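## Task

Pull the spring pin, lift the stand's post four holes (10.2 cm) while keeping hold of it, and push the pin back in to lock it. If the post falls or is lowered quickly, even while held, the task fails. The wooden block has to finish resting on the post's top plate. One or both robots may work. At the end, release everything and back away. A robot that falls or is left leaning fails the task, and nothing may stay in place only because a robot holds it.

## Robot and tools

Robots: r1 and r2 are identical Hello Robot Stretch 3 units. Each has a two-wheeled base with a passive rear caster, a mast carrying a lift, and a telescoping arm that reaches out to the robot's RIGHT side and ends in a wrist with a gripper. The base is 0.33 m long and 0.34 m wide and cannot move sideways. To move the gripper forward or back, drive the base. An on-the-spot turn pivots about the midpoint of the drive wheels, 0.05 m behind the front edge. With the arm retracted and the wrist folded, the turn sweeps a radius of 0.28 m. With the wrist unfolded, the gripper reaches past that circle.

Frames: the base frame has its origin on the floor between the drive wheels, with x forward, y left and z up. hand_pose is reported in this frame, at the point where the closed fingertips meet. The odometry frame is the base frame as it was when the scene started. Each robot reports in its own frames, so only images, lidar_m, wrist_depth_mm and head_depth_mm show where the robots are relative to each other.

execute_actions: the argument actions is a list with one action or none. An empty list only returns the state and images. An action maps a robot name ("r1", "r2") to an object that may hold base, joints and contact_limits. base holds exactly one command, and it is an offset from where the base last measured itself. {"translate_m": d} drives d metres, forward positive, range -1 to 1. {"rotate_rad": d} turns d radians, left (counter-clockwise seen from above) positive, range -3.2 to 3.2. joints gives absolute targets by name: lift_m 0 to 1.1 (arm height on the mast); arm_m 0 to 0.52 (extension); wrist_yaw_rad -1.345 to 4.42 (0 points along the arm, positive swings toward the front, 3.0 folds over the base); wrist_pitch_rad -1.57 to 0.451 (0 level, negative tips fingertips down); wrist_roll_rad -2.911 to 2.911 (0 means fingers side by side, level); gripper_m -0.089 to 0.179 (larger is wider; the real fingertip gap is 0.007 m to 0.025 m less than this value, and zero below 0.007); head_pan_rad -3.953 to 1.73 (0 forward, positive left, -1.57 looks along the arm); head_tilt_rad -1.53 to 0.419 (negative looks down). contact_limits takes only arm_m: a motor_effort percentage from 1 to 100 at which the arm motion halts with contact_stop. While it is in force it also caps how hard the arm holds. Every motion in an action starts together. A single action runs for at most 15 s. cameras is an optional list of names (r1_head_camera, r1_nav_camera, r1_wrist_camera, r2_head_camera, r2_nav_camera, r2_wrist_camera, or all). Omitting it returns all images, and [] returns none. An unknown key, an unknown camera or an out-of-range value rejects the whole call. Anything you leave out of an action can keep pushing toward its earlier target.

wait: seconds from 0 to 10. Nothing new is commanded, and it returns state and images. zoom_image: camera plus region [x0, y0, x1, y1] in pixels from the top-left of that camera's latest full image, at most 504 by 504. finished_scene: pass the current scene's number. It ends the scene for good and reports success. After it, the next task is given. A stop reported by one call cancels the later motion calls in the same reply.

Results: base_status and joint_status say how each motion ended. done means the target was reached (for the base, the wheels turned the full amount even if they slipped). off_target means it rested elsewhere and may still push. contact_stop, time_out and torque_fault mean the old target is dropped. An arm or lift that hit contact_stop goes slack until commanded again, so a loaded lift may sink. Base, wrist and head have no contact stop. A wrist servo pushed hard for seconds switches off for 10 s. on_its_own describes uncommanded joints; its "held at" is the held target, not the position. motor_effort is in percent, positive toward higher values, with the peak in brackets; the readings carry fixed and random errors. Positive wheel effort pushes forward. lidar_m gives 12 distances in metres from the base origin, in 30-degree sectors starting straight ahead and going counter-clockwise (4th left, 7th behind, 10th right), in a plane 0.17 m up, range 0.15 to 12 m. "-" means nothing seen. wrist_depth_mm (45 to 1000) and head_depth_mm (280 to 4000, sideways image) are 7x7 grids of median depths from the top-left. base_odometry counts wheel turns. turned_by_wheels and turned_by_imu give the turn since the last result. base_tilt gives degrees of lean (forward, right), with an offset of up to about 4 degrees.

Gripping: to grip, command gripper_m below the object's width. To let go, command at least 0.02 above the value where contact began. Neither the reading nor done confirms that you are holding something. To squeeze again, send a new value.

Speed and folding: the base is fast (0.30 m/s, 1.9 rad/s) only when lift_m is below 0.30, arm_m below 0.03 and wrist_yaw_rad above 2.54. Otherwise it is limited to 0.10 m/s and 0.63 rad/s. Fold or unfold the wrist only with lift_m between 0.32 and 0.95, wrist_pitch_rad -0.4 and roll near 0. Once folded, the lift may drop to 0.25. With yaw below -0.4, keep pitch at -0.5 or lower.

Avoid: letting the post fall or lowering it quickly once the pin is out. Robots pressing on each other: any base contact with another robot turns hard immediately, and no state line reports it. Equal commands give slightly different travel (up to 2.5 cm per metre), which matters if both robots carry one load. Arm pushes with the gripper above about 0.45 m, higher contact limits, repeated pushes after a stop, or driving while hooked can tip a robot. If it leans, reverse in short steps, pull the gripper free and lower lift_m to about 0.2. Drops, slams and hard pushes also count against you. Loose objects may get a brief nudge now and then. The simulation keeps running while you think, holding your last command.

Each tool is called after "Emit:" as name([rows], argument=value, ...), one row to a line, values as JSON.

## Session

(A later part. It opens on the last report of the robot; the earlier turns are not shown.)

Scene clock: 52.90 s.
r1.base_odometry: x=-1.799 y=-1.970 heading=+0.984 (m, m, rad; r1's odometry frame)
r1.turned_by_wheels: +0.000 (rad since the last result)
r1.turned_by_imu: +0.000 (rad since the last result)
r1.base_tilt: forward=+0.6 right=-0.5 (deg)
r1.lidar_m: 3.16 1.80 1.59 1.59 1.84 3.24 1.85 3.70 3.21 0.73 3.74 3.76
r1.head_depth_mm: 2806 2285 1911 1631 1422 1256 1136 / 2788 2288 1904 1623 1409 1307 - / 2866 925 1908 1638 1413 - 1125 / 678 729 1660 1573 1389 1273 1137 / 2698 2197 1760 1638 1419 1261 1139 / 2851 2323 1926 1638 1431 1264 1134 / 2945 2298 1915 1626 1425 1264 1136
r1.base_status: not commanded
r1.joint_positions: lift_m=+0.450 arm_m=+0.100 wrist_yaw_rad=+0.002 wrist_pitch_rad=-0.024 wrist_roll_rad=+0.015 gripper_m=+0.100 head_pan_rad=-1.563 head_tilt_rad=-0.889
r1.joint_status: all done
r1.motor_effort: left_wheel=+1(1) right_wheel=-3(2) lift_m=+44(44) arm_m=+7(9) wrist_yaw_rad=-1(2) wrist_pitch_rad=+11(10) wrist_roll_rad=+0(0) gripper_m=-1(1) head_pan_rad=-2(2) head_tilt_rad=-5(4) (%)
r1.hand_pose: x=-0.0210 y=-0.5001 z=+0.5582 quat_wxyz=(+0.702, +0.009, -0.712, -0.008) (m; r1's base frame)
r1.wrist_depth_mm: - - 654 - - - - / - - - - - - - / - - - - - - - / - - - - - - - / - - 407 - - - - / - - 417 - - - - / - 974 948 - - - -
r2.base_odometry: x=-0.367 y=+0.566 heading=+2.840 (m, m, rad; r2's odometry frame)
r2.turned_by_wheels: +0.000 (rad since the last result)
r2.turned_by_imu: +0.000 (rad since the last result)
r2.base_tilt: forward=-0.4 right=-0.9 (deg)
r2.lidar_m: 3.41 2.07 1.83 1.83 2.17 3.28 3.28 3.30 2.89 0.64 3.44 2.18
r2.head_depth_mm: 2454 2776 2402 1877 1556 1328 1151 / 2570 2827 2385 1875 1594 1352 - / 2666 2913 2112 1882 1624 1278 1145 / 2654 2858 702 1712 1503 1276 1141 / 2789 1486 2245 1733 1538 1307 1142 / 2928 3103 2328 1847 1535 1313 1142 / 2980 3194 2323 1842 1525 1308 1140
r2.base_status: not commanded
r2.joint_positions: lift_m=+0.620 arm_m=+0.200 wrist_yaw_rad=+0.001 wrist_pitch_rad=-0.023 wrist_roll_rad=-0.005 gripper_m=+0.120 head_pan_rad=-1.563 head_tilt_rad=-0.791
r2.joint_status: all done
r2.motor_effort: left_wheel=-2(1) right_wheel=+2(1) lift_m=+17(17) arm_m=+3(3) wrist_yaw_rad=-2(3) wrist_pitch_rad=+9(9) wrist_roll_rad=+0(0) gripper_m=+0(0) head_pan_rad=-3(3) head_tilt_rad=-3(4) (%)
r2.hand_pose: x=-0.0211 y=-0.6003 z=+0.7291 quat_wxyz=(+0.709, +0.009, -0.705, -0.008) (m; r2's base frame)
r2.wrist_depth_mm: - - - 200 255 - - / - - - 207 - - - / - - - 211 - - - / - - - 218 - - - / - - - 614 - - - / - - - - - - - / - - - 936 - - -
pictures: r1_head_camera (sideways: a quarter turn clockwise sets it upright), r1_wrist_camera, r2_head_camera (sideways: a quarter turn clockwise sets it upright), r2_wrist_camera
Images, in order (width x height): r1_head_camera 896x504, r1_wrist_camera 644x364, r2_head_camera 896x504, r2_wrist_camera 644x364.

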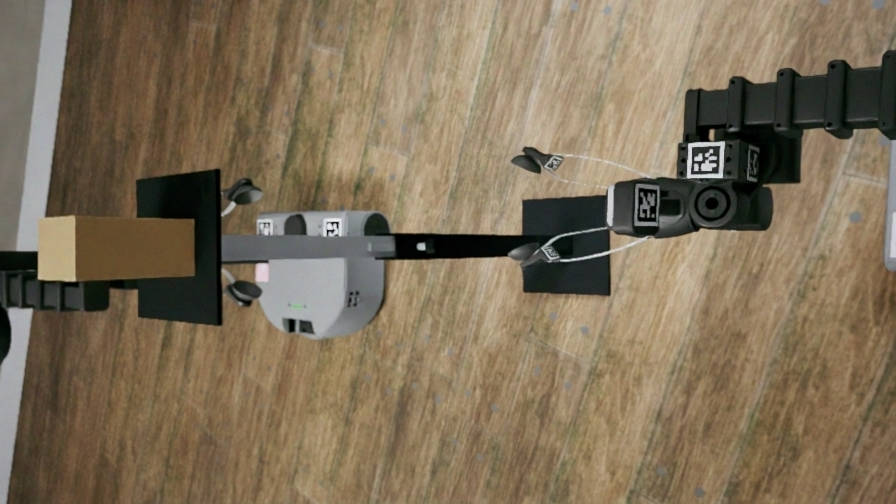

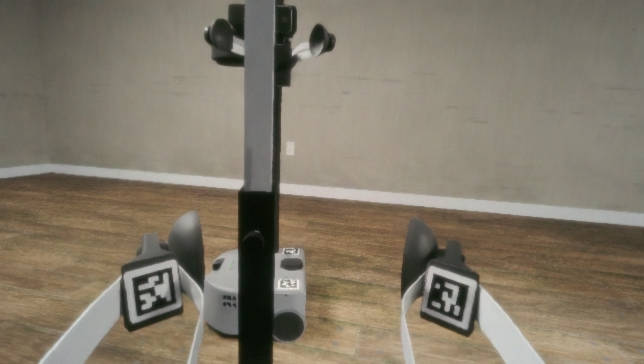

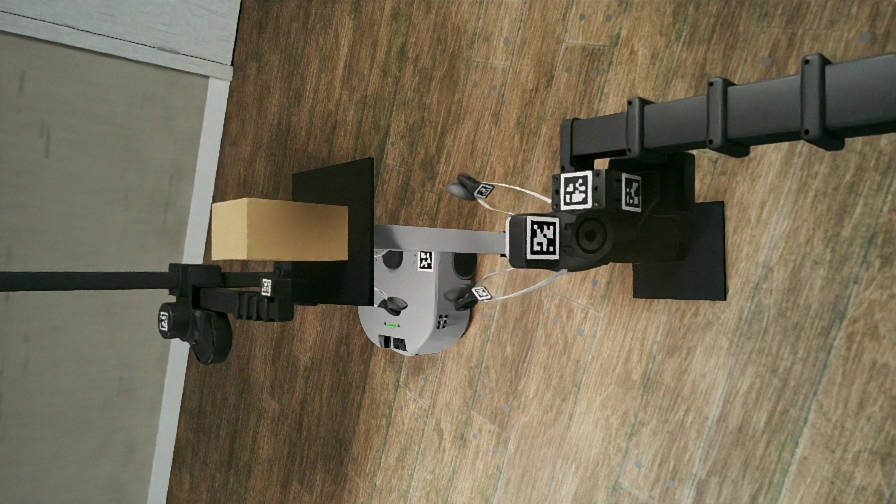

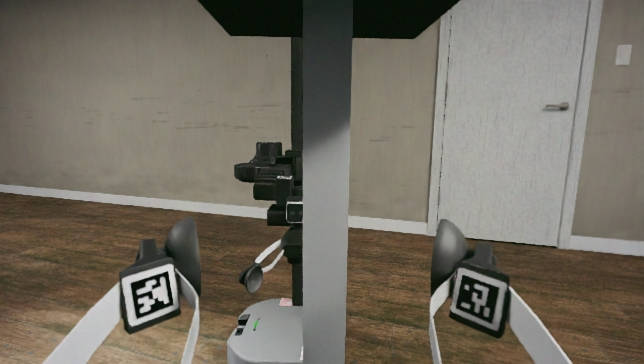

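Emit:
execute_actions([
  {"r1":{"base":{"translate_m":0.012},"joints":{"wrist_yaw_rad":0.1,"arm_m":0.16}},"r2":{"base":{"translate_m":-0.006},"joints":{"arm_m":0.26}}},
], cameras=["r1_head_camera","r1_wrist_camera","r2_head_camera","r2_wrist_camera"])

Scene clock: 58.57 s.
r1.base_odometry: x=-1.792 y=-1.960 heading=+0.984 (m, m, rad; r1's odometry frame)
r1.turned_by_wheels: +0.000 (rad since the last result)
r1.turned_by_imu: +0.001 (rad since the last result)
r1.base_tilt: forward=+0.5 right=-0.5 (deg)
r1.lidar_m: 3.15 1.81 1.58 1.58 1.84 3.25 1.87 3.73 3.21 0.72 3.75 3.75
r1.head_depth_mm: 2779 2260 1905 1633 1417 1263 1133 / 2775 2294 1898 1629 1424 1280 - / 2867 802 1847 1621 1447 1218 1130 / 677 736 1677 1613 1418 1265 1127 / 2727 2249 1780 1634 1429 1265 1134 / 2914 2310 1908 1635 1430 1268 1137 / 2892 2299 1923 1621 1438 1267 1132
r1.base_status: done
r1.joint_positions: lift_m=+0.450 arm_m=+0.160 wrist_yaw_rad=+0.098 wrist_pitch_rad=-0.024 wrist_roll_rad=+0.015 gripper_m=+0.100 head_pan_rad=-1.563 head_tilt_rad=-0.889
r1.joint_status: all done
r1.motor_effort: left_wheel=+1(5) right_wheel=-2(4) lift_m=+44(44) arm_m=+7(11) wrist_yaw_rad=+2(5) wrist_pitch_rad=+10(10) wrist_roll_rad=+0(0) gripper_m=+0(1) head_pan_rad=-2(2) head_tilt_rad=-5(5) (%)
r1.hand_pose: x=+0.0035 y=-0.5589 z=+0.5582 quat_wxyz=(+0.702, +0.043, -0.711, +0.026) (m; r1's base frame)
r1.wrist_depth_mm: - - - 393 - - - / - - - - - - - / - - - - - - - / - - - - - - - / - - - - - - - / - - - 965 - - - / - 990 - 984 - - -
r2.base_odometry: x=-0.361 y=+0.564 heading=+2.839 (m, m, rad; r2's odometry frame)
r2.turned_by_wheels: +0.000 (rad since the last result)
r2.turned_by_imu: +0.000 (rad since the last result)
r2.base_tilt: forward=-0.5 right=-0.9 (deg)
r2.lidar_m: 3.40 2.07 1.83 1.83 2.18 3.29 3.28 3.30 2.89 0.64 3.45 2.19
r2.head_depth_mm: 2459 2756 2388 1903 1548 1327 1153 / 2551 2819 2382 1880 1582 1350 - / 2620 2904 2124 1864 - 1309 1148 / 2699 2858 702 1680 1504 1302 1143 / 2782 2793 2171 1741 1530 1312 1146 / 2867 3114 2345 1864 1531 1311 1135 / 2973 3135 2332 1851 1528 1311 1140
r2.base_status: done
r2.joint_positions: lift_m=+0.620 arm_m=+0.260 wrist_yaw_rad=+0.001 wrist_pitch_rad=-0.023 wrist_roll_rad=-0.005 gripper_m=+0.120 head_pan_rad=-1.563 head_tilt_rad=-0.791
r2.joint_status: all done
r2.motor_effort: left_wheel=-1(5) right_wheel=+1(3) lift_m=+17(17) arm_m=+3(3) wrist_yaw_rad=-3(3) wrist_pitch_rad=+9(9) wrist_roll_rad=+0(0) gripper_m=+0(0) head_pan_rad=-3(2) head_tilt_rad=-5(4) (%)
r2.hand_pose: x=-0.0211 y=-0.6603 z=+0.7291 quat_wxyz=(+0.709, +0.009, -0.705, -0.008) (m; r2's base frame)
r2.wrist_depth_mm: - - - 143 - - - / - - - 147 - - - / - - - 151 - - - / - - - 155 - - - / - - - 159 - - - / - - - 164 - - - / - - - 169 - - -
pictures: r1_head_camera (sideways: a quarter turn clockwise sets it upright), r1_wrist_camera, r2_head_camera (sideways: a quarter turn clockwise sets it upright), r2_wrist_camera
Images, in order (width x height): r1_head_camera 896x504, r1_wrist_camera 644x364, r2_head_camera 896x504, r2_wrist_camera 644x364.

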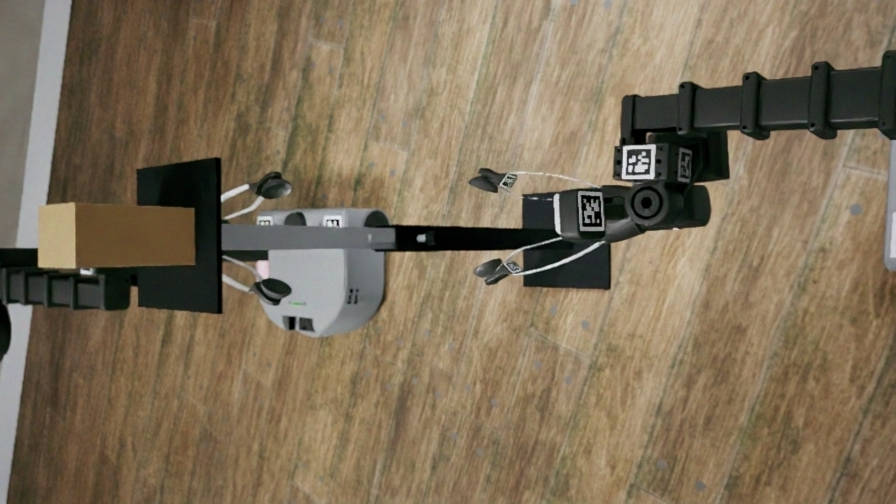

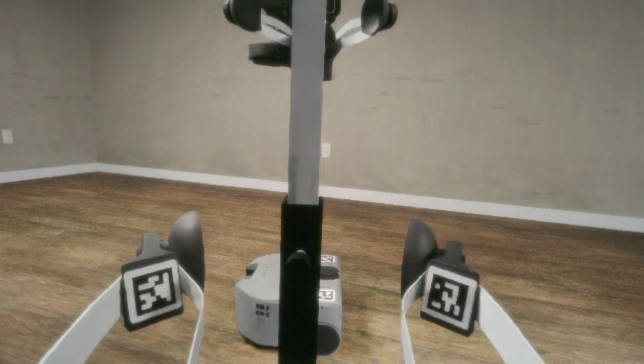

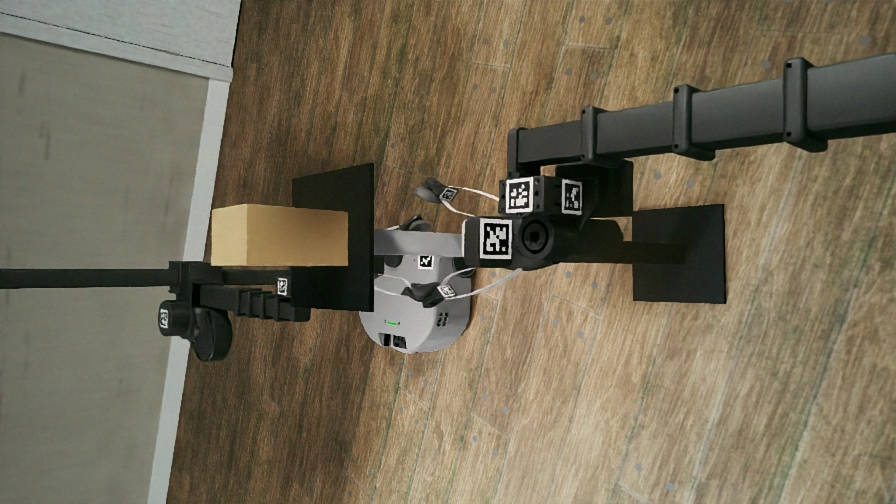

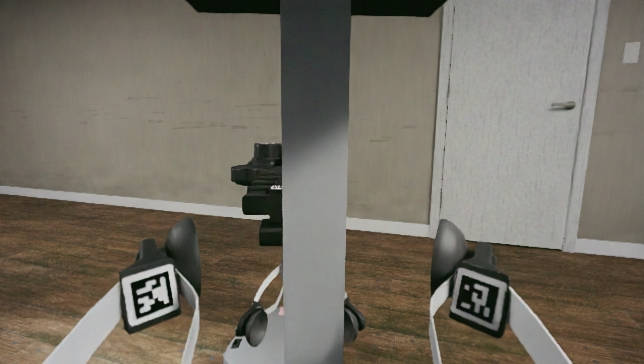

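Emit:
execute_actions([
  {"r1":{"base":{"translate_m":0.006},"joints":{"arm_m":0.195,"gripper_m":0.07}},"r2":{"joints":{"gripper_m":0.045}}},
], cameras=["r1_head_camera","r1_wrist_camera","r2_wrist_camera"])

Emit:
zoom_image(camera="r1_head_camera", region=[230,150,530,320])

Scene clock: 63.77 s.
r1.base_odometry: x=-1.789 y=-1.955 heading=+0.984 (m, m, rad; r1's odometry frame)
r1.turned_by_wheels: +0.000 (rad since the last result)
r1.turned_by_imu: +0.001 (rad since the last result)
r1.base_tilt: forward=+0.6 right=-0.7 (deg)
r1.lidar_m: 3.16 1.80 1.58 1.58 1.84 3.22 1.87 3.70 3.22 0.73 3.71 3.73
r1.head_depth_mm: 2796 2271 1901 1612 1416 1258 1132 / 2802 2317 1895 1616 1438 1261 - / 2831 806 1843 1628 1476 1232 1129 / 950 735 1636 1540 1401 1264 1125 / 2805 2250 1786 1635 1424 1265 1133 / 2867 2293 1925 1643 1437 1260 1132 / 2880 2295 1916 1643 1423 1258 1131
r1.base_status: done
r1.joint_positions: lift_m=+0.450 arm_m=+0.195 wrist_yaw_rad=+0.098 wrist_pitch_rad=-0.024 wrist_roll_rad=+0.015 gripper_m=+0.070 head_pan_rad=-1.563 head_tilt_rad=-0.889
r1.joint_status: all done
r1.motor_effort: left_wheel=+1(5) right_wheel=-2(6) lift_m=+44(44) arm_m=+7(7) wrist_yaw_rad=+1(1) wrist_pitch_rad=+10(10) wrist_roll_rad=+0(0) gripper_m=+0(80) head_pan_rad=-2(2) head_tilt_rad=-6(5) (%)
r1.hand_pose: x=+0.0036 y=-0.5939 z=+0.5582 quat_wxyz=(+0.702, +0.043, -0.711, +0.026) (m; r1's base frame)
r1.wrist_depth_mm: - - - 300 - - - / - - - 998 - - - / - - - - - - - / - - - - - - - / - - - 306 - - - / - - - 318 - - - / - - 965 324 - - -
r2.base_odometry: x=-0.361 y=+0.564 heading=+2.839 (m, m, rad; r2's odometry frame)
r2.turned_by_wheels: +0.000 (rad since the last result)
r2.turned_by_imu: +0.000 (rad since the last result)
r2.base_tilt: forward=-0.5 right=-0.8 (deg)
r2.lidar_m: 3.41 2.07 1.83 1.83 2.17 3.29 3.29 3.30 2.88 0.64 3.45 2.18
r2.head_depth_mm: 2481 2757 2379 1886 1555 1328 1159 / 2528 2822 2395 1894 1584 1345 - / 2639 2898 2123 1871 - 1308 1148 / 2585 2877 703 1158 1504 1301 1145 / 2792 2791 2198 1749 1538 1311 1145 / 2865 3110 2338 1854 1541 1309 1139 / 3012 3162 2332 1844 1522 1306 1136
r2.base_status: not commanded
r2.joint_positions: lift_m=+0.620 arm_m=+0.260 wrist_yaw_rad=+0.001 wrist_pitch_rad=-0.023 wrist_roll_rad=-0.005 gripper_m=+0.045 head_pan_rad=-1.563 head_tilt_rad=-0.791
r2.joint_status: all done
r2.motor_effort: left_wheel=-1(1) right_wheel=+1(1) lift_m=+17(17) arm_m=+3(3) wrist_yaw_rad=-2(2) wrist_pitch_rad=+9(9) wrist_roll_rad=+0(0) gripper_m=+0(80) head_pan_rad=-2(2) head_tilt_rad=-3(4) (%)
r2.hand_pose: x=-0.0211 y=-0.6603 z=+0.7291 quat_wxyz=(+0.709, +0.009, -0.705, -0.008) (m; r2's base frame)
r2.wrist_depth_mm: - - - 143 - - - / - - - 146 - - - / - - - 150 - - - / - - - 155 - - - / - - - 159 - - - / - - - 163 - - - / - - - 170 - - -
pictures: r1_head_camera (sideways: a quarter turn clockwise sets it upright), r1_wrist_camera, r2_wrist_camera
Images, in order (width x height): r1_head_camera 896x504, r1_wrist_camera 644x364, r2_wrist_camera 644x364.

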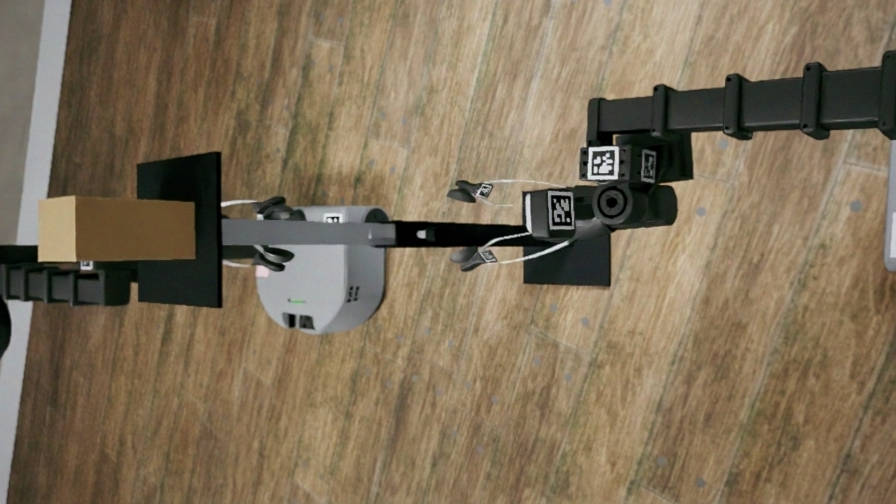

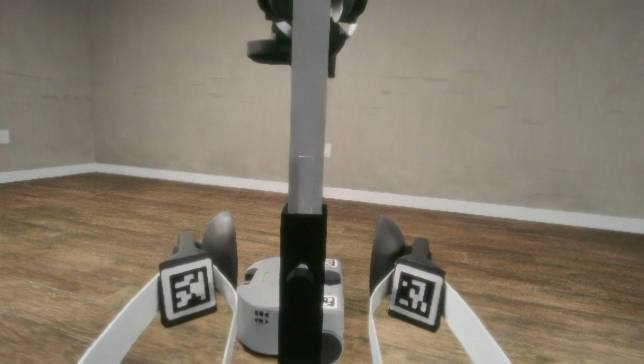

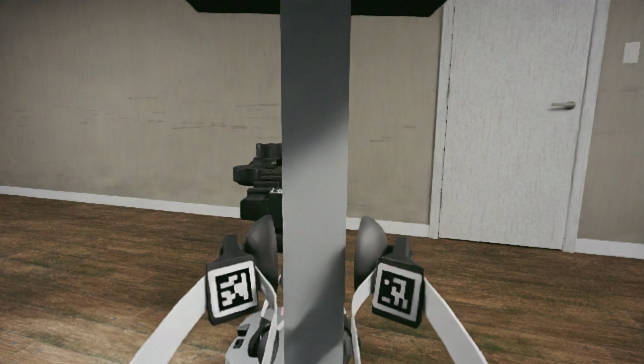

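Region (230, 150, 530, 320) of r1_head_camera's 896x504 image, scaled by 1.680, with more detail than that image has; it fills the top 286 rows of this view, and the rest is white.

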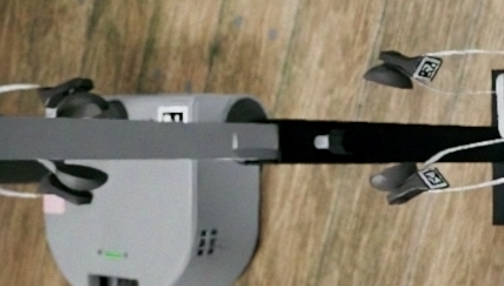

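Emit:
execute_actions([
  {"r1":{"joints":{"arm_m":0.235,"lift_m":0.427}},"r2":{"joints":{"gripper_m":-0.02}}},
], cameras=["r1_head_camera","r1_wrist_camera","r2_wrist_camera"])

Emit:
zoom_image(camera="r1_head_camera", region=[330,150,530,320])

Scene clock: 69.23 s.
r1.base_odometry: x=-1.789 y=-1.955 heading=+0.984 (m, m, rad; r1's odometry frame)
r1.turned_by_wheels: +0.000 (rad since the last result)
r1.turned_by_imu: +0.001 (rad since the last result)
r1.base_tilt: forward=+0.4 right=-0.9 (deg)
r1.lidar_m: 3.16 1.80 1.58 1.58 1.84 3.23 1.87 3.71 3.23 0.72 3.76 3.74
r1.head_depth_mm: 2773 2268 1898 1618 1410 1265 1132 / 2795 2303 1883 1620 1441 1276 - / 2890 804 1861 1628 - 1260 1134 / 949 735 1643 1561 1402 1262 1138 / 2797 2273 1794 1633 1414 1263 1132 / 2928 2309 1931 1637 1426 1261 1142 / 2903 2318 1918 1639 1431 1264 1140
r1.base_status: not commanded
r1.joint_positions: lift_m=+0.427 arm_m=+0.235 wrist_yaw_rad=+0.098 wrist_pitch_rad=-0.023 wrist_roll_rad=+0.015 gripper_m=+0.070 head_pan_rad=-1.563 head_tilt_rad=-0.889
r1.joint_status: all done
r1.motor_effort: left_wheel=+1(1) right_wheel=-2(3) lift_m=+26(41) arm_m=+6(9) wrist_yaw_rad=+2(3) wrist_pitch_rad=+10(10) wrist_roll_rad=+0(0) gripper_m=+0(1) head_pan_rad=-2(2) head_tilt_rad=-4(5) (%)
r1.hand_pose: x=+0.0036 y=-0.6339 z=+0.5360 quat_wxyz=(+0.702, +0.043, -0.711, +0.026) (m; r1's base frame)
r1.wrist_depth_mm: - - - 391 - - - / - - - 253 - - - / - - - 263 - - - / - - - - - - - / - - - 265 - - - / - - 958 271 - - - / 984 975 898 879 992 - -
r2.base_odometry: x=-0.361 y=+0.564 heading=+2.840 (m, m, rad; r2's odometry frame)
r2.turned_by_wheels: +0.000 (rad since the last result)
r2.turned_by_imu: +0.001 (rad since the last result)
r2.base_tilt: forward=-0.5 right=-0.9 (deg)
r2.lidar_m: 3.43 2.07 1.83 1.83 2.17 3.29 3.29 3.30 2.88 0.64 3.45 2.18
r2.head_depth_mm: 2444 2769 2409 1890 1559 1321 1151 / 2532 2834 2379 1879 1589 1347 - / 2609 2914 2128 1882 - 1307 1145 / 2586 2776 701 1137 1508 1305 1147 / 2783 2777 2190 1753 1528 1309 1147 / 2848 3118 2329 1863 1528 1306 1144 / 2989 3180 2333 1843 1528 1299 1135
r2.base_status: not commanded
r2.joint_positions: lift_m=+0.620 arm_m=+0.260 wrist_yaw_rad=+0.002 wrist_pitch_rad=-0.023 wrist_roll_rad=-0.005 gripper_m=-0.019 head_pan_rad=-1.563 head_tilt_rad=-0.791
r2.joint_status: all done
r2.motor_effort: left_wheel=+0(1) right_wheel=+0(1) lift_m=+17(17) arm_m=+1(3) wrist_yaw_rad=-3(4) wrist_pitch_rad=+9(9) wrist_roll_rad=+0(0) gripper_m=-19(95) head_pan_rad=-4(3) head_tilt_rad=-5(3) (%)
r2.hand_pose: x=-0.0209 y=-0.6605 z=+0.7291 quat_wxyz=(+0.709, +0.009, -0.705, -0.008) (m; r2's base frame)
r2.wrist_depth_mm: - - - 143 - - - / - - - 146 - - - / - - - 150 - - - / - - - 155 - - - / - - - 159 - - - / - - - 162 - - - / - - - 169 - - -
pictures: r1_head_camera (sideways: a quarter turn clockwise sets it upright), r1_wrist_camera, r2_wrist_camera
Images, in order (width x height): r1_head_camera 896x504, r1_wrist_camera 644x364, r2_wrist_camera 644x364.

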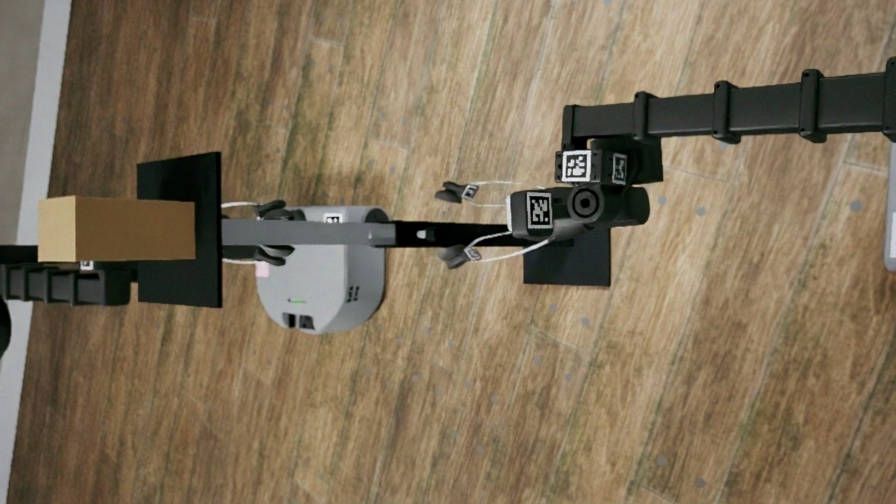

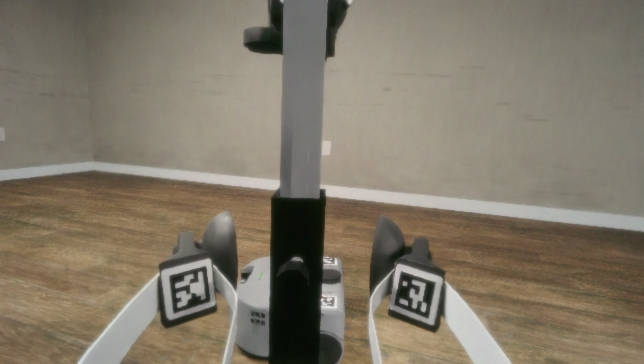

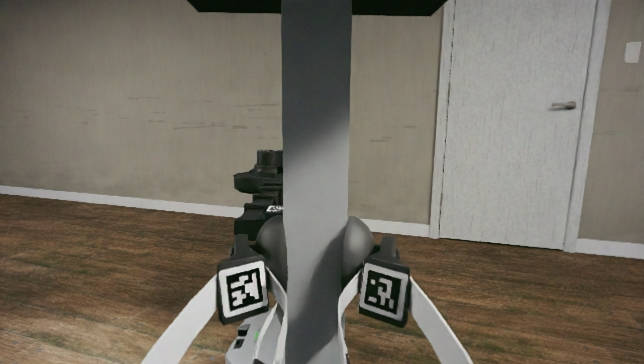

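Region (330, 150, 530, 320) of r1_head_camera's 896x504 image, scaled by 2.520, with more detail than that image has; it fills the top 428 rows of this view, and the rest is white.

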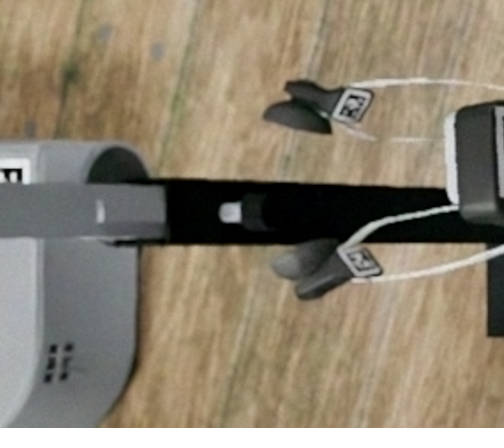

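Emit:
execute_actions([
  {"r1":{"base":{"translate_m":0.011},"joints":{"arm_m":0.265,"lift_m":0.414}},"r2":{"joints":{"gripper_m":0.065}}},
], cameras=[])

Emit:
execute_actions([
  {"r2":{"joints":{"arm_m":0.278}}},
], cameras=[])

Emit:
execute_actions([
  {"r1":{"joints":{"gripper_m":0.045}},"r2":{"joints":{"gripper_m":-0.03}}},
], cameras=["r1_head_camera","r1_wrist_camera","r2_wrist_camera"])

Emit:
zoom_image(camera="r1_head_camera", region=[230,150,530,320])

Scene clock: 75.80 s.
r1.base_odometry: x=-1.783 y=-1.946 heading=+0.984 (m, m, rad; r1's odometry frame)
r1.turned_by_wheels: +0.000 (rad since the last result)
r1.turned_by_imu: +0.001 (rad since the last result)
r1.base_tilt: forward=+0.2 right=-0.6 (deg)
r1.lidar_m: 3.14 1.80 1.58 1.58 1.84 3.23 1.88 3.71 3.22 0.73 3.76 3.74
r1.head_depth_mm: 2765 2286 1904 1624 1408 1260 1127 / 2818 2271 1903 1618 1452 1278 - / 2790 754 1832 1626 - 1259 1132 / 982 758 1655 1552 1390 1259 1136 / 2791 2307 1789 1638 1423 1254 1135 / 2952 2318 1922 1632 1424 1263 1133 / 2927 2329 1933 1631 1421 1260 1135
r1.base_status: done
r1.joint_positions: lift_m=+0.414 arm_m=+0.265 wrist_yaw_rad=+0.098 wrist_pitch_rad=-0.023 wrist_roll_rad=+0.015 gripper_m=+0.070 head_pan_rad=-1.563 head_tilt_rad=-0.889
r1.joint_status: all done
r1.motor_effort: left_wheel=+1(5) right_wheel=-2(4) lift_m=+27(28) arm_m=+7(5) wrist_yaw_rad=+1(2) wrist_pitch_rad=+10(10) wrist_roll_rad=+0(0) gripper_m=+1(0) head_pan_rad=-2(2) head_tilt_rad=-5(5) (%)
r1.hand_pose: x=+0.0036 y=-0.6639 z=+0.5230 quat_wxyz=(+0.702, +0.043, -0.711, +0.026) (m; r1's base frame)
r1.wrist_depth_mm: - - - 218 - - - / - - - 222 - - - / - - - 228 - - - / - - - 232 - - - / - - - 229 - - - / - - 911 236 - - - / 922 - 882 244 990 - -
r2.base_odometry: x=-0.361 y=+0.564 heading=+2.840 (m, m, rad; r2's odometry frame)
r2.turned_by_wheels: +0.000 (rad since the last result)
r2.turned_by_imu: +0.000 (rad since the last result)
r2.base_tilt: forward=-0.5 right=-0.9 (deg)
r2.lidar_m: 3.42 2.07 1.83 1.83 2.17 3.27 3.29 3.28 2.88 0.64 3.46 2.18
r2.head_depth_mm: 2463 2786 2386 1884 1568 1323 1155 / 2532 2811 2396 1868 1596 1352 - / 2631 2905 2136 1884 - 1299 1149 / 2647 2874 700 1129 1510 1306 1147 / 2775 2787 2188 1752 1539 1315 1143 / 2860 3104 2370 1847 1527 1301 1139 / 2961 3164 2320 1854 1532 1300 1141
r2.base_status: not commanded
r2.joint_positions: lift_m=+0.620 arm_m=+0.260 wrist_yaw_rad=+0.002 wrist_pitch_rad=-0.023 wrist_roll_rad=-0.005 gripper_m=+0.065 head_pan_rad=-1.563 head_tilt_rad=-0.791
r2.joint_status: all done
r2.motor_effort: left_wheel=-2(1) right_wheel=+0(1) lift_m=+17(17) arm_m=+1(1) wrist_yaw_rad=-4(3) wrist_pitch_rad=+9(9) wrist_roll_rad=+0(0) gripper_m=+0(80) head_pan_rad=-3(3) head_tilt_rad=-4(4) (%)
r2.hand_pose: x=-0.0209 y=-0.6605 z=+0.7291 quat_wxyz=(+0.709, +0.009, -0.705, -0.008) (m; r2's base frame)
r2.wrist_depth_mm: - - - 143 - - - / - - - 146 - - - / - - - 150 - - - / - - - 154 - - - / - - - 160 - - - / - - - 164 - - - / - - - 170 - - -
pictures: none
No camera images: the call's "cameras" was empty. Leave "cameras" out to get every camera's image.

Scene clock: 76.80 s.
r1.base_odometry: x=-1.783 y=-1.946 heading=+0.984 (m, m, rad; r1's odometry frame)
r1.turned_by_wheels: +0.000 (rad since the last result)
r1.turned_by_imu: +0.000 (rad since the last result)
r1.base_tilt: forward=+0.3 right=-0.6 (deg)
r1.lidar_m: 3.14 1.80 1.58 1.58 1.83 3.24 1.88 3.73 3.21 0.72 3.72 3.74
r1.head_depth_mm: 2788 2297 1888 1628 1416 1257 1130 / 2773 2293 1902 1630 1447 1278 - / 2808 756 1818 1628 - 1259 1135 / 1002 757 1654 1542 1400 1258 1137 / 2787 2314 1782 1629 1420 1269 1130 / 2932 2303 1898 1634 1429 1256 1136 / 2923 2330 1915 1640 1420 1267 1137
r1.base_status: not commanded
r1.joint_positions: lift_m=+0.414 arm_m=+0.265 wrist_yaw_rad=+0.098 wrist_pitch_rad=-0.023 wrist_roll_rad=+0.015 gripper_m=+0.070 head_pan_rad=-1.563 head_tilt_rad=-0.889
r1.joint_status: not commanded
r1.motor_effort: left_wheel=+1(1) right_wheel=-2(2) lift_m=+26(26) arm_m=+6(6) wrist_yaw_rad=+3(0) wrist_pitch_rad=+10(10) wrist_roll_rad=+0(0) gripper_m=+0(0) head_pan_rad=-2(2) head_tilt_rad=-5(5) (%)
r1.hand_pose: x=+0.0036 y=-0.6639 z=+0.5230 quat_wxyz=(+0.702, +0.043, -0.711, +0.026) (m; r1's base frame)
r1.wrist_depth_mm: - - - 218 - - - / - - - 223 - - - / - - - 230 - - - / - - - 232 - - - / - - - 229 - - - / - - 937 237 - - - / 915 989 911 244 984 - -
r2.base_odometry: x=-0.361 y=+0.564 heading=+2.840 (m, m, rad; r2's odometry frame)
r2.turned_by_wheels: +0.000 (rad since the last result)
r2.turned_by_imu: +0.000 (rad since the last result)
r2.base_tilt: forward=-0.4 right=-0.9 (deg)
r2.lidar_m: 3.41 2.07 1.83 1.83 2.18 3.29 3.28 3.28 2.89 0.64 3.46 2.18
r2.head_depth_mm: 2475 2775 2414 1892 1565 1328 1156 / 2529 2848 2400 1881 1596 - - / 2619 2879 2115 1908 - 1305 1152 / 2625 2879 699 1121 1470 1308 1146 / 2773 2776 2190 1760 1536 1316 1144 / 2889 3092 2329 1864 1541 1311 1140 / 2986 3142 2327 1844 1531 1306 1136
r2.base_status: not commanded
r2.joint_positions: lift_m=+0.620 arm_m=+0.278 wrist_yaw_rad=+0.002 wrist_pitch_rad=-0.023 wrist_roll_rad=-0.005 gripper_m=+0.065 head_pan_rad=-1.563 head_tilt_rad=-0.791
r2.joint_status: all done
r2.motor_effort: left_wheel=-1(1) right_wheel=+1(0) lift_m=+17(17) arm_m=+3(3) wrist_yaw_rad=-3(3) wrist_pitch_rad=+9(9) wrist_roll_rad=+0(0) gripper_m=+0(0) head_pan_rad=-3(1) head_tilt_rad=-3(4) (%)
r2.hand_pose: x=-0.0209 y=-0.6783 z=+0.7291 quat_wxyz=(+0.709, +0.009, -0.705, -0.008) (m; r2's base frame)
r2.wrist_depth_mm: - - - 126 - - - / - - - 129 - - - / - - - 132 - - - / - - - 136 - - - / - - - 140 - - - / - - - 144 - - - / - - - 149 - - -
pictures: none
No camera images: the call's "cameras" was empty. Leave "cameras" out to get every camera's image.

Scene clock: 78.23 s.
r1.base_odometry: x=-1.783 y=-1.946 heading=+0.984 (m, m, rad; r1's odometry frame)
r1.turned_by_wheels: +0.000 (rad since the last result)
r1.turned_by_imu: +0.000 (rad since the last result)
r1.base_tilt: forward=+0.4 right=-0.6 (deg)
r1.lidar_m: 3.14 1.80 1.58 1.58 1.83 3.22 1.88 3.75 3.22 0.72 3.74 3.73
r1.head_depth_mm: 2738 2305 1901 1625 1413 1259 1137 / 2795 2296 1907 1640 1446 1281 - / 2779 755 1851 1631 - 1255 1136 / 1001 759 1667 1546 1407 1257 1129 / 2847 2304 1790 1623 1426 1264 1141 / 2973 2322 1916 1632 1429 1257 1140 / 2910 2341 1916 1637 1430 1268 1142
r1.base_status: not commanded
r1.joint_positions: lift_m=+0.414 arm_m=+0.265 wrist_yaw_rad=+0.098 wrist_pitch_rad=-0.023 wrist_roll_rad=+0.015 gripper_m=+0.045 head_pan_rad=-1.563 head_tilt_rad=-0.889
r1.joint_status: all done
r1.motor_effort: left_wheel=+1(1) right_wheel=-2(1) lift_m=+27(27) arm_m=+7(6) wrist_yaw_rad=+2(2) wrist_pitch_rad=+10(10) wrist_roll_rad=+0(1) gripper_m=+0(77) head_pan_rad=-2(2) head_tilt_rad=-5(5) (%)
r1.hand_pose: x=+0.0036 y=-0.6639 z=+0.5230 quat_wxyz=(+0.702, +0.043, -0.711, +0.026) (m; r1's base frame)
r1.wrist_depth_mm: - - - 217 - - - / - - - 222 - - - / - - - 230 - - - / - - - 232 - - - / - - - 231 - - - / - - - 232 - - - / 925 940 931 243 974 - -
r2.base_odometry: x=-0.361 y=+0.564 heading=+2.840 (m, m, rad; r2's odometry frame)
r2.turned_by_wheels: +0.000 (rad since the last result)
r2.turned_by_imu: +0.000 (rad since the last result)
r2.base_tilt: forward=-0.4 right=-0.8 (deg)
r2.lidar_m: 3.41 2.07 1.83 1.83 2.17 3.28 3.29 3.28 2.89 0.64 3.45 2.18
r2.head_depth_mm: 2443 2774 2375 1895 1553 1327 1155 / 2555 2810 2365 1883 1593 - - / 2609 2940 2126 1934 - 1305 1150 / 2654 2880 699 1675 1471 1300 1150 / 2813 2869 2182 1745 1547 1309 1141 / 2867 3126 2345 1840 1539 1309 1139 / 2932 3154 2287 1843 1522 1307 1137
r2.base_status: not commanded
r2.joint_positions: lift_m=+0.620 arm_m=+0.279 wrist_yaw_rad=+0.004 wrist_pitch_rad=-0.021 wrist_roll_rad=-0.005 gripper_m=-0.029 head_pan_rad=-1.563 head_tilt_rad=-0.791
r2.joint_status: all done
r2.motor_effort: left_wheel=+1(1) right_wheel=-2(2) lift_m=+17(18) arm_m=-9(9) wrist_yaw_rad=-5(5) wrist_pitch_rad=+8(9) wrist_roll_rad=+0(0) gripper_m=-23(100) head_pan_rad=-2(2) head_tilt_rad=-4(3) (%)
r2.hand_pose: x=-0.0205 y=-0.6794 z=+0.7295 quat_wxyz=(+0.709, +0.009, -0.705, -0.006) (m; r2's base frame)
r2.wrist_depth_mm: - - - 124 - - - / - - - 127 - - - / - - - 130 - - - / - - - 134 - - - / - - - 137 - - - / - - - 140 - - - / - - - 146 - - -
pictures: r1_head_camera (sideways: a quarter turn clockwise sets it upright), r1_wrist_camera, r2_wrist_camera
Images, in order (width x height): r1_head_camera 896x504, r1_wrist_camera 644x364, r2_wrist_camera 644x364.

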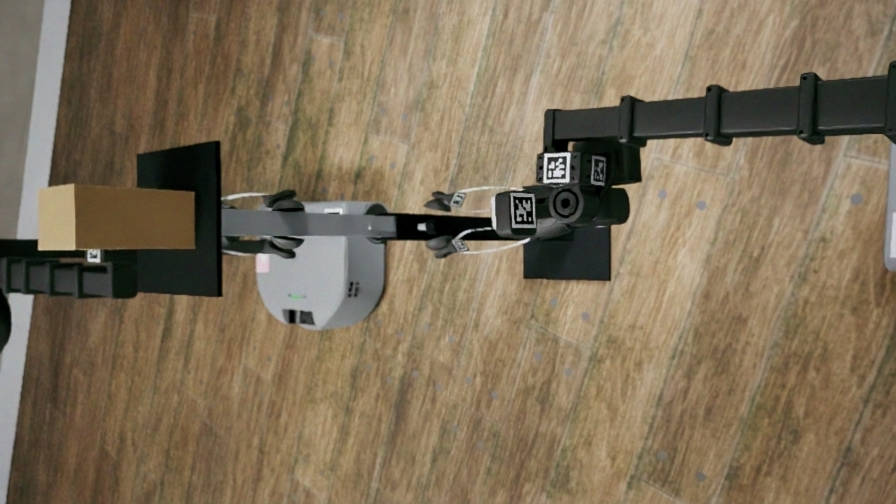

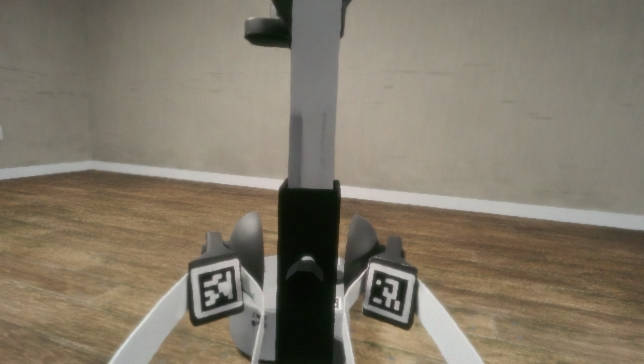

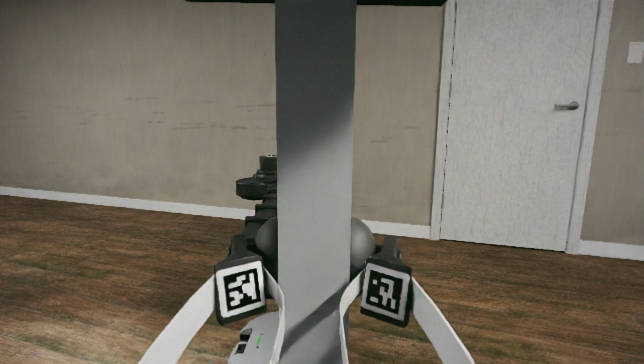

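Region (230, 150, 530, 320) of r1_head_camera's 896x504 image, scaled by 1.680, with more detail than that image has; it fills the top 286 rows of this view, and the rest is white.

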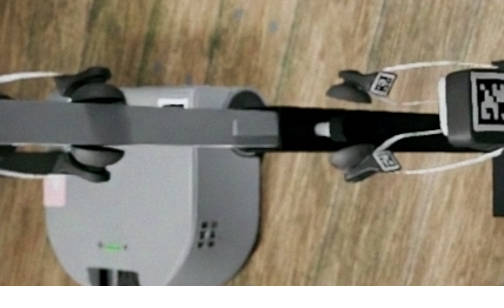

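Emit:
execute_actions([
  {"r1":{"joints":{"arm_m":0.285,"lift_m":0.404}},"r2":{"joints":{"arm_m":0.284}}},
], cameras=["r1_wrist_camera"])

Emit:
execute_actions([
  {"r1":{"joints":{"gripper_m":-0.015}}},
], cameras=["r1_head_camera","r1_wrist_camera"])

Emit:
zoom_image(camera="r1_head_camera", region=[330,150,530,320])

Scene clock: 82.63 s.
r1.base_odometry: x=-1.783 y=-1.946 heading=+0.984 (m, m, rad; r1's odometry frame)
r1.turned_by_wheels: +0.000 (rad since the last result)
r1.turned_by_imu: +0.001 (rad since the last result)
r1.base_tilt: forward=+0.5 right=-0.7 (deg)
r1.lidar_m: 3.15 1.80 1.58 1.57 1.84 3.23 1.88 3.72 3.21 0.72 3.76 3.73
r1.head_depth_mm: 2742 2282 1904 1630 1413 1260 1133 / 2811 2315 1889 1621 1435 1277 - / 2755 757 1863 1624 1346 1258 1131 / 999 756 1653 1574 1394 1263 1133 / 2808 2293 1799 1619 1427 1252 1132 / 2903 2295 1913 1644 1424 1255 1139 / 2877 2323 1933 1641 1421 1268 1143
r1.base_status: not commanded
r1.joint_positions: lift_m=+0.404 arm_m=+0.285 wrist_yaw_rad=+0.098 wrist_pitch_rad=-0.023 wrist_roll_rad=+0.015 gripper_m=+0.045 head_pan_rad=-1.563 head_tilt_rad=-0.889
r1.joint_status: all done
r1.motor_effort: left_wheel=+1(1) right_wheel=-2(3) lift_m=+26(26) arm_m=+7(5) wrist_yaw_rad=+2(2) wrist_pitch_rad=+10(10) wrist_roll_rad=-1(0) gripper_m=+0(1) head_pan_rad=-2(2) head_tilt_rad=-5(5) (%)
r1.hand_pose: x=+0.0036 y=-0.6839 z=+0.5130 quat_wxyz=(+0.702, +0.043, -0.711, +0.026) (m; r1's base frame)
r1.wrist_depth_mm: - - - 199 - - - / - - - 203 - - - / - - - - - - - / - - - 209 - - - / - - - 208 - - - / - - - 210 - - - / 908 918 900 222 979 990 -
r2.base_odometry: x=-0.361 y=+0.564 heading=+2.840 (m, m, rad; r2's odometry frame)
r2.turned_by_wheels: +0.000 (rad since the last result)
r2.turned_by_imu: +0.000 (rad since the last result)
r2.base_tilt: forward=-0.6 right=-0.9 (deg)
r2.lidar_m: 3.42 2.07 1.83 1.83 2.17 3.29 3.30 3.29 2.89 0.64 3.45 2.19
r2.head_depth_mm: 2444 2796 2411 1870 1556 1325 1156 / 2566 2821 2394 1878 1571 - - / 2636 2923 2134 1938 - 1306 1148 / 2648 2861 701 1157 1477 1300 1145 / 2792 3033 2181 1754 1544 1309 1139 / 2907 3154 2341 1853 1538 1311 1145 / 2984 3152 2335 1846 1533 1308 1140
r2.base_status: not commanded
r2.joint_positions: lift_m=+0.620 arm_m=+0.283 wrist_yaw_rad=+0.005 wrist_pitch_rad=-0.023 wrist_roll_rad=-0.005 gripper_m=-0.023 head_pan_rad=-1.563 head_tilt_rad=-0.791
r2.joint_status: all done
r2.on_its_own: gripper_m is held at -0.024, not at your -0.030, by its stall guard, which is not easing now
r2.motor_effort: left_wheel=+0(0) right_wheel=+0(2) lift_m=+17(17) arm_m=+9(12) wrist_yaw_rad=-7(6) wrist_pitch_rad=+9(9) wrist_roll_rad=+0(0) gripper_m=-20(21) head_pan_rad=-2(2) head_tilt_rad=-4(4) (%)
r2.hand_pose: x=-0.0202 y=-0.6839 z=+0.7290 quat_wxyz=(+0.709, +0.010, -0.705, -0.007) (m; r2's base frame)
r2.wrist_depth_mm: - - - 122 - - - / - - - 124 - - - / - - - 128 - - - / - - - 130 - - - / - - - 135 - - - / - - - 138 - - - / - - - 143 - - -
pictures: r1_wrist_camera
Images, in order (width x height): r1_wrist_camera 644x364.

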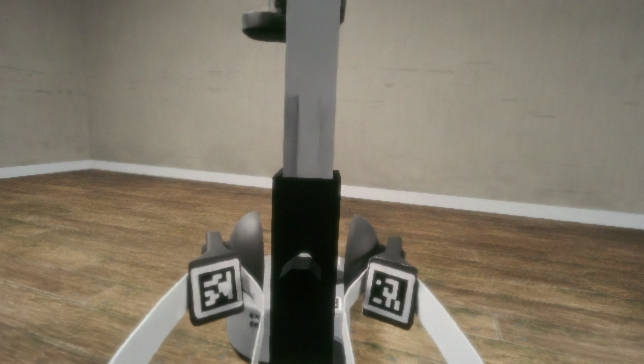

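Scene clock: 83.73 s.
r1.base_odometry: x=-1.783 y=-1.946 heading=+0.984 (m, m, rad; r1's odometry frame)
r1.turned_by_wheels: +0.000 (rad since the last result)
r1.turned_by_imu: +0.000 (rad since the last result)
r1.base_tilt: forward=+0.4 right=-0.5 (deg)
r1.lidar_m: 3.14 1.80 1.58 1.58 1.83 3.24 1.88 3.71 3.20 0.72 3.76 3.71
r1.head_depth_mm: 2781 2281 1914 1626 1418 1258 1131 / 2815 2286 1906 1626 1440 1281 - / 2801 755 1862 1620 1356 1254 1130 / 997 758 1661 1569 1409 1263 1136 / 2803 2304 1793 1633 1427 1261 1131 / 2916 2309 1918 1638 1421 1263 1144 / 2912 2323 1901 1637 1426 1267 1137
r1.base_status: not commanded
r1.joint_positions: lift_m=+0.404 arm_m=+0.285 wrist_yaw_rad=+0.101 wrist_pitch_rad=-0.020 wrist_roll_rad=+0.015 gripper_m=-0.015 head_pan_rad=-1.563 head_tilt_rad=-0.889
r1.joint_status: all done
r1.motor_effort: left_wheel=+1(2) right_wheel=-4(4) lift_m=+27(27) arm_m=+7(7) wrist_yaw_rad=+0(2) wrist_pitch_rad=+9(10) wrist_roll_rad=+0(0) gripper_m=-10(86) head_pan_rad=-2(2) head_tilt_rad=-4(5) (%)
r1.hand_pose: x=+0.0044 y=-0.6839 z=+0.5138 quat_wxyz=(+0.702, +0.043, -0.711, +0.028) (m; r1's base frame)
r1.wrist_depth_mm: - - - 199 - - - / - - - 204 - - - / - - - 208 - - - / - - - 209 - - - / - - - 209 - - - / - - - 176 - - - / 923 948 885 220 - - -
r2.base_odometry: x=-0.361 y=+0.564 heading=+2.840 (m, m, rad; r2's odometry frame)
r2.turned_by_wheels: +0.000 (rad since the last result)
r2.turned_by_imu: +0.000 (rad since the last result)
r2.base_tilt: forward=-0.4 right=-0.9 (deg)
r2.lidar_m: 3.43 2.07 1.83 1.83 2.17 3.27 3.30 3.28 2.89 0.64 3.45 2.18
r2.head_depth_mm: 2460 2736 2387 1883 1561 1325 1155 / 2517 2825 2370 1881 1577 - - / 2629 2913 2123 1914 - 1308 1150 / 2664 2838 703 1164 1468 1310 1150 / 2806 3026 2197 1749 1532 1308 1145 / 2870 3125 2354 1857 1542 1313 1142 / 2999 3143 2337 1843 1527 1305 1135
r2.base_status: not commanded
r2.joint_positions: lift_m=+0.620 arm_m=+0.283 wrist_yaw_rad=+0.005 wrist_pitch_rad=-0.023 wrist_roll_rad=-0.005 gripper_m=-0.023 head_pan_rad=-1.563 head_tilt_rad=-0.791
r2.joint_status: not commanded
r2.on_its_own: gripper_m is held at -0.024, not at your -0.030, by its stall guard, which is not easing now
r2.motor_effort: left_wheel=+0(0) right_wheel=+1(0) lift_m=+17(17) arm_m=+9(9) wrist_yaw_rad=-6(7) wrist_pitch_rad=+9(9) wrist_roll_rad=+0(0) gripper_m=-18(19) head_pan_rad=-2(1) head_tilt_rad=-4(4) (%)
r2.hand_pose: x=-0.0202 y=-0.6839 z=+0.7290 quat_wxyz=(+0.709, +0.010, -0.705, -0.007) (m; r2's base frame)
r2.wrist_depth_mm: - - - 121 - - - / - - - 124 - - - / - - - 128 - - - / - - - 131 - - - / - - - 135 - - - / - - - 138 - - - / - - - 143 - - -
pictures: r1_head_camera (sideways: a quarter turn clockwise sets it upright), r1_wrist_camera
Images, in order (width x height): r1_head_camera 896x504, r1_wrist_camera 644x364.

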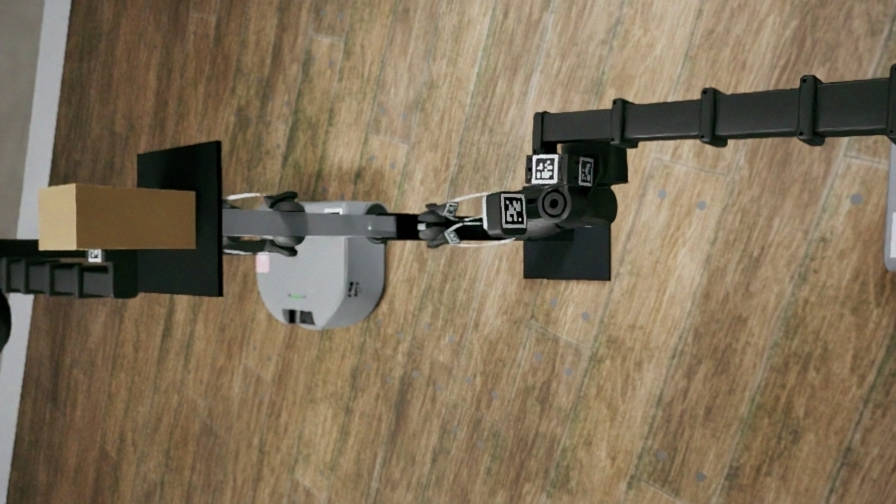

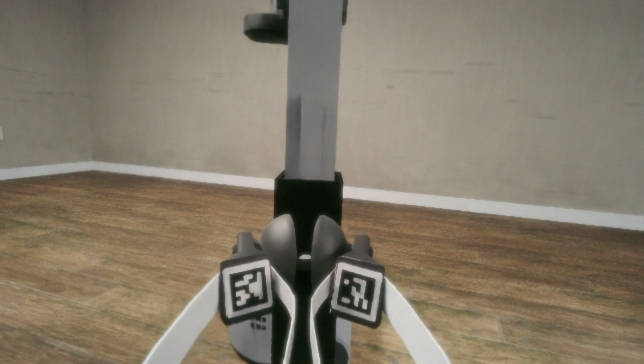

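Region (330, 150, 530, 320) of r1_head_camera's 896x504 image, scaled by 2.520, with more detail than that image has; it fills the top 428 rows of this view, and the rest is white.

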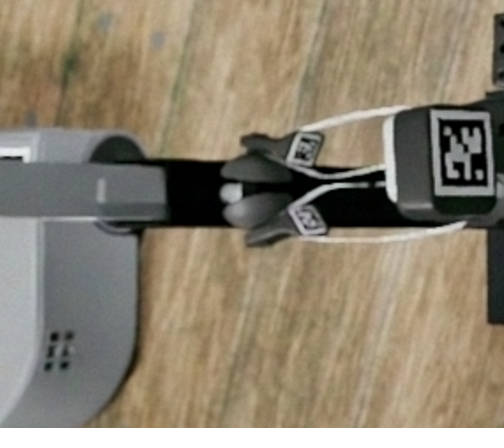

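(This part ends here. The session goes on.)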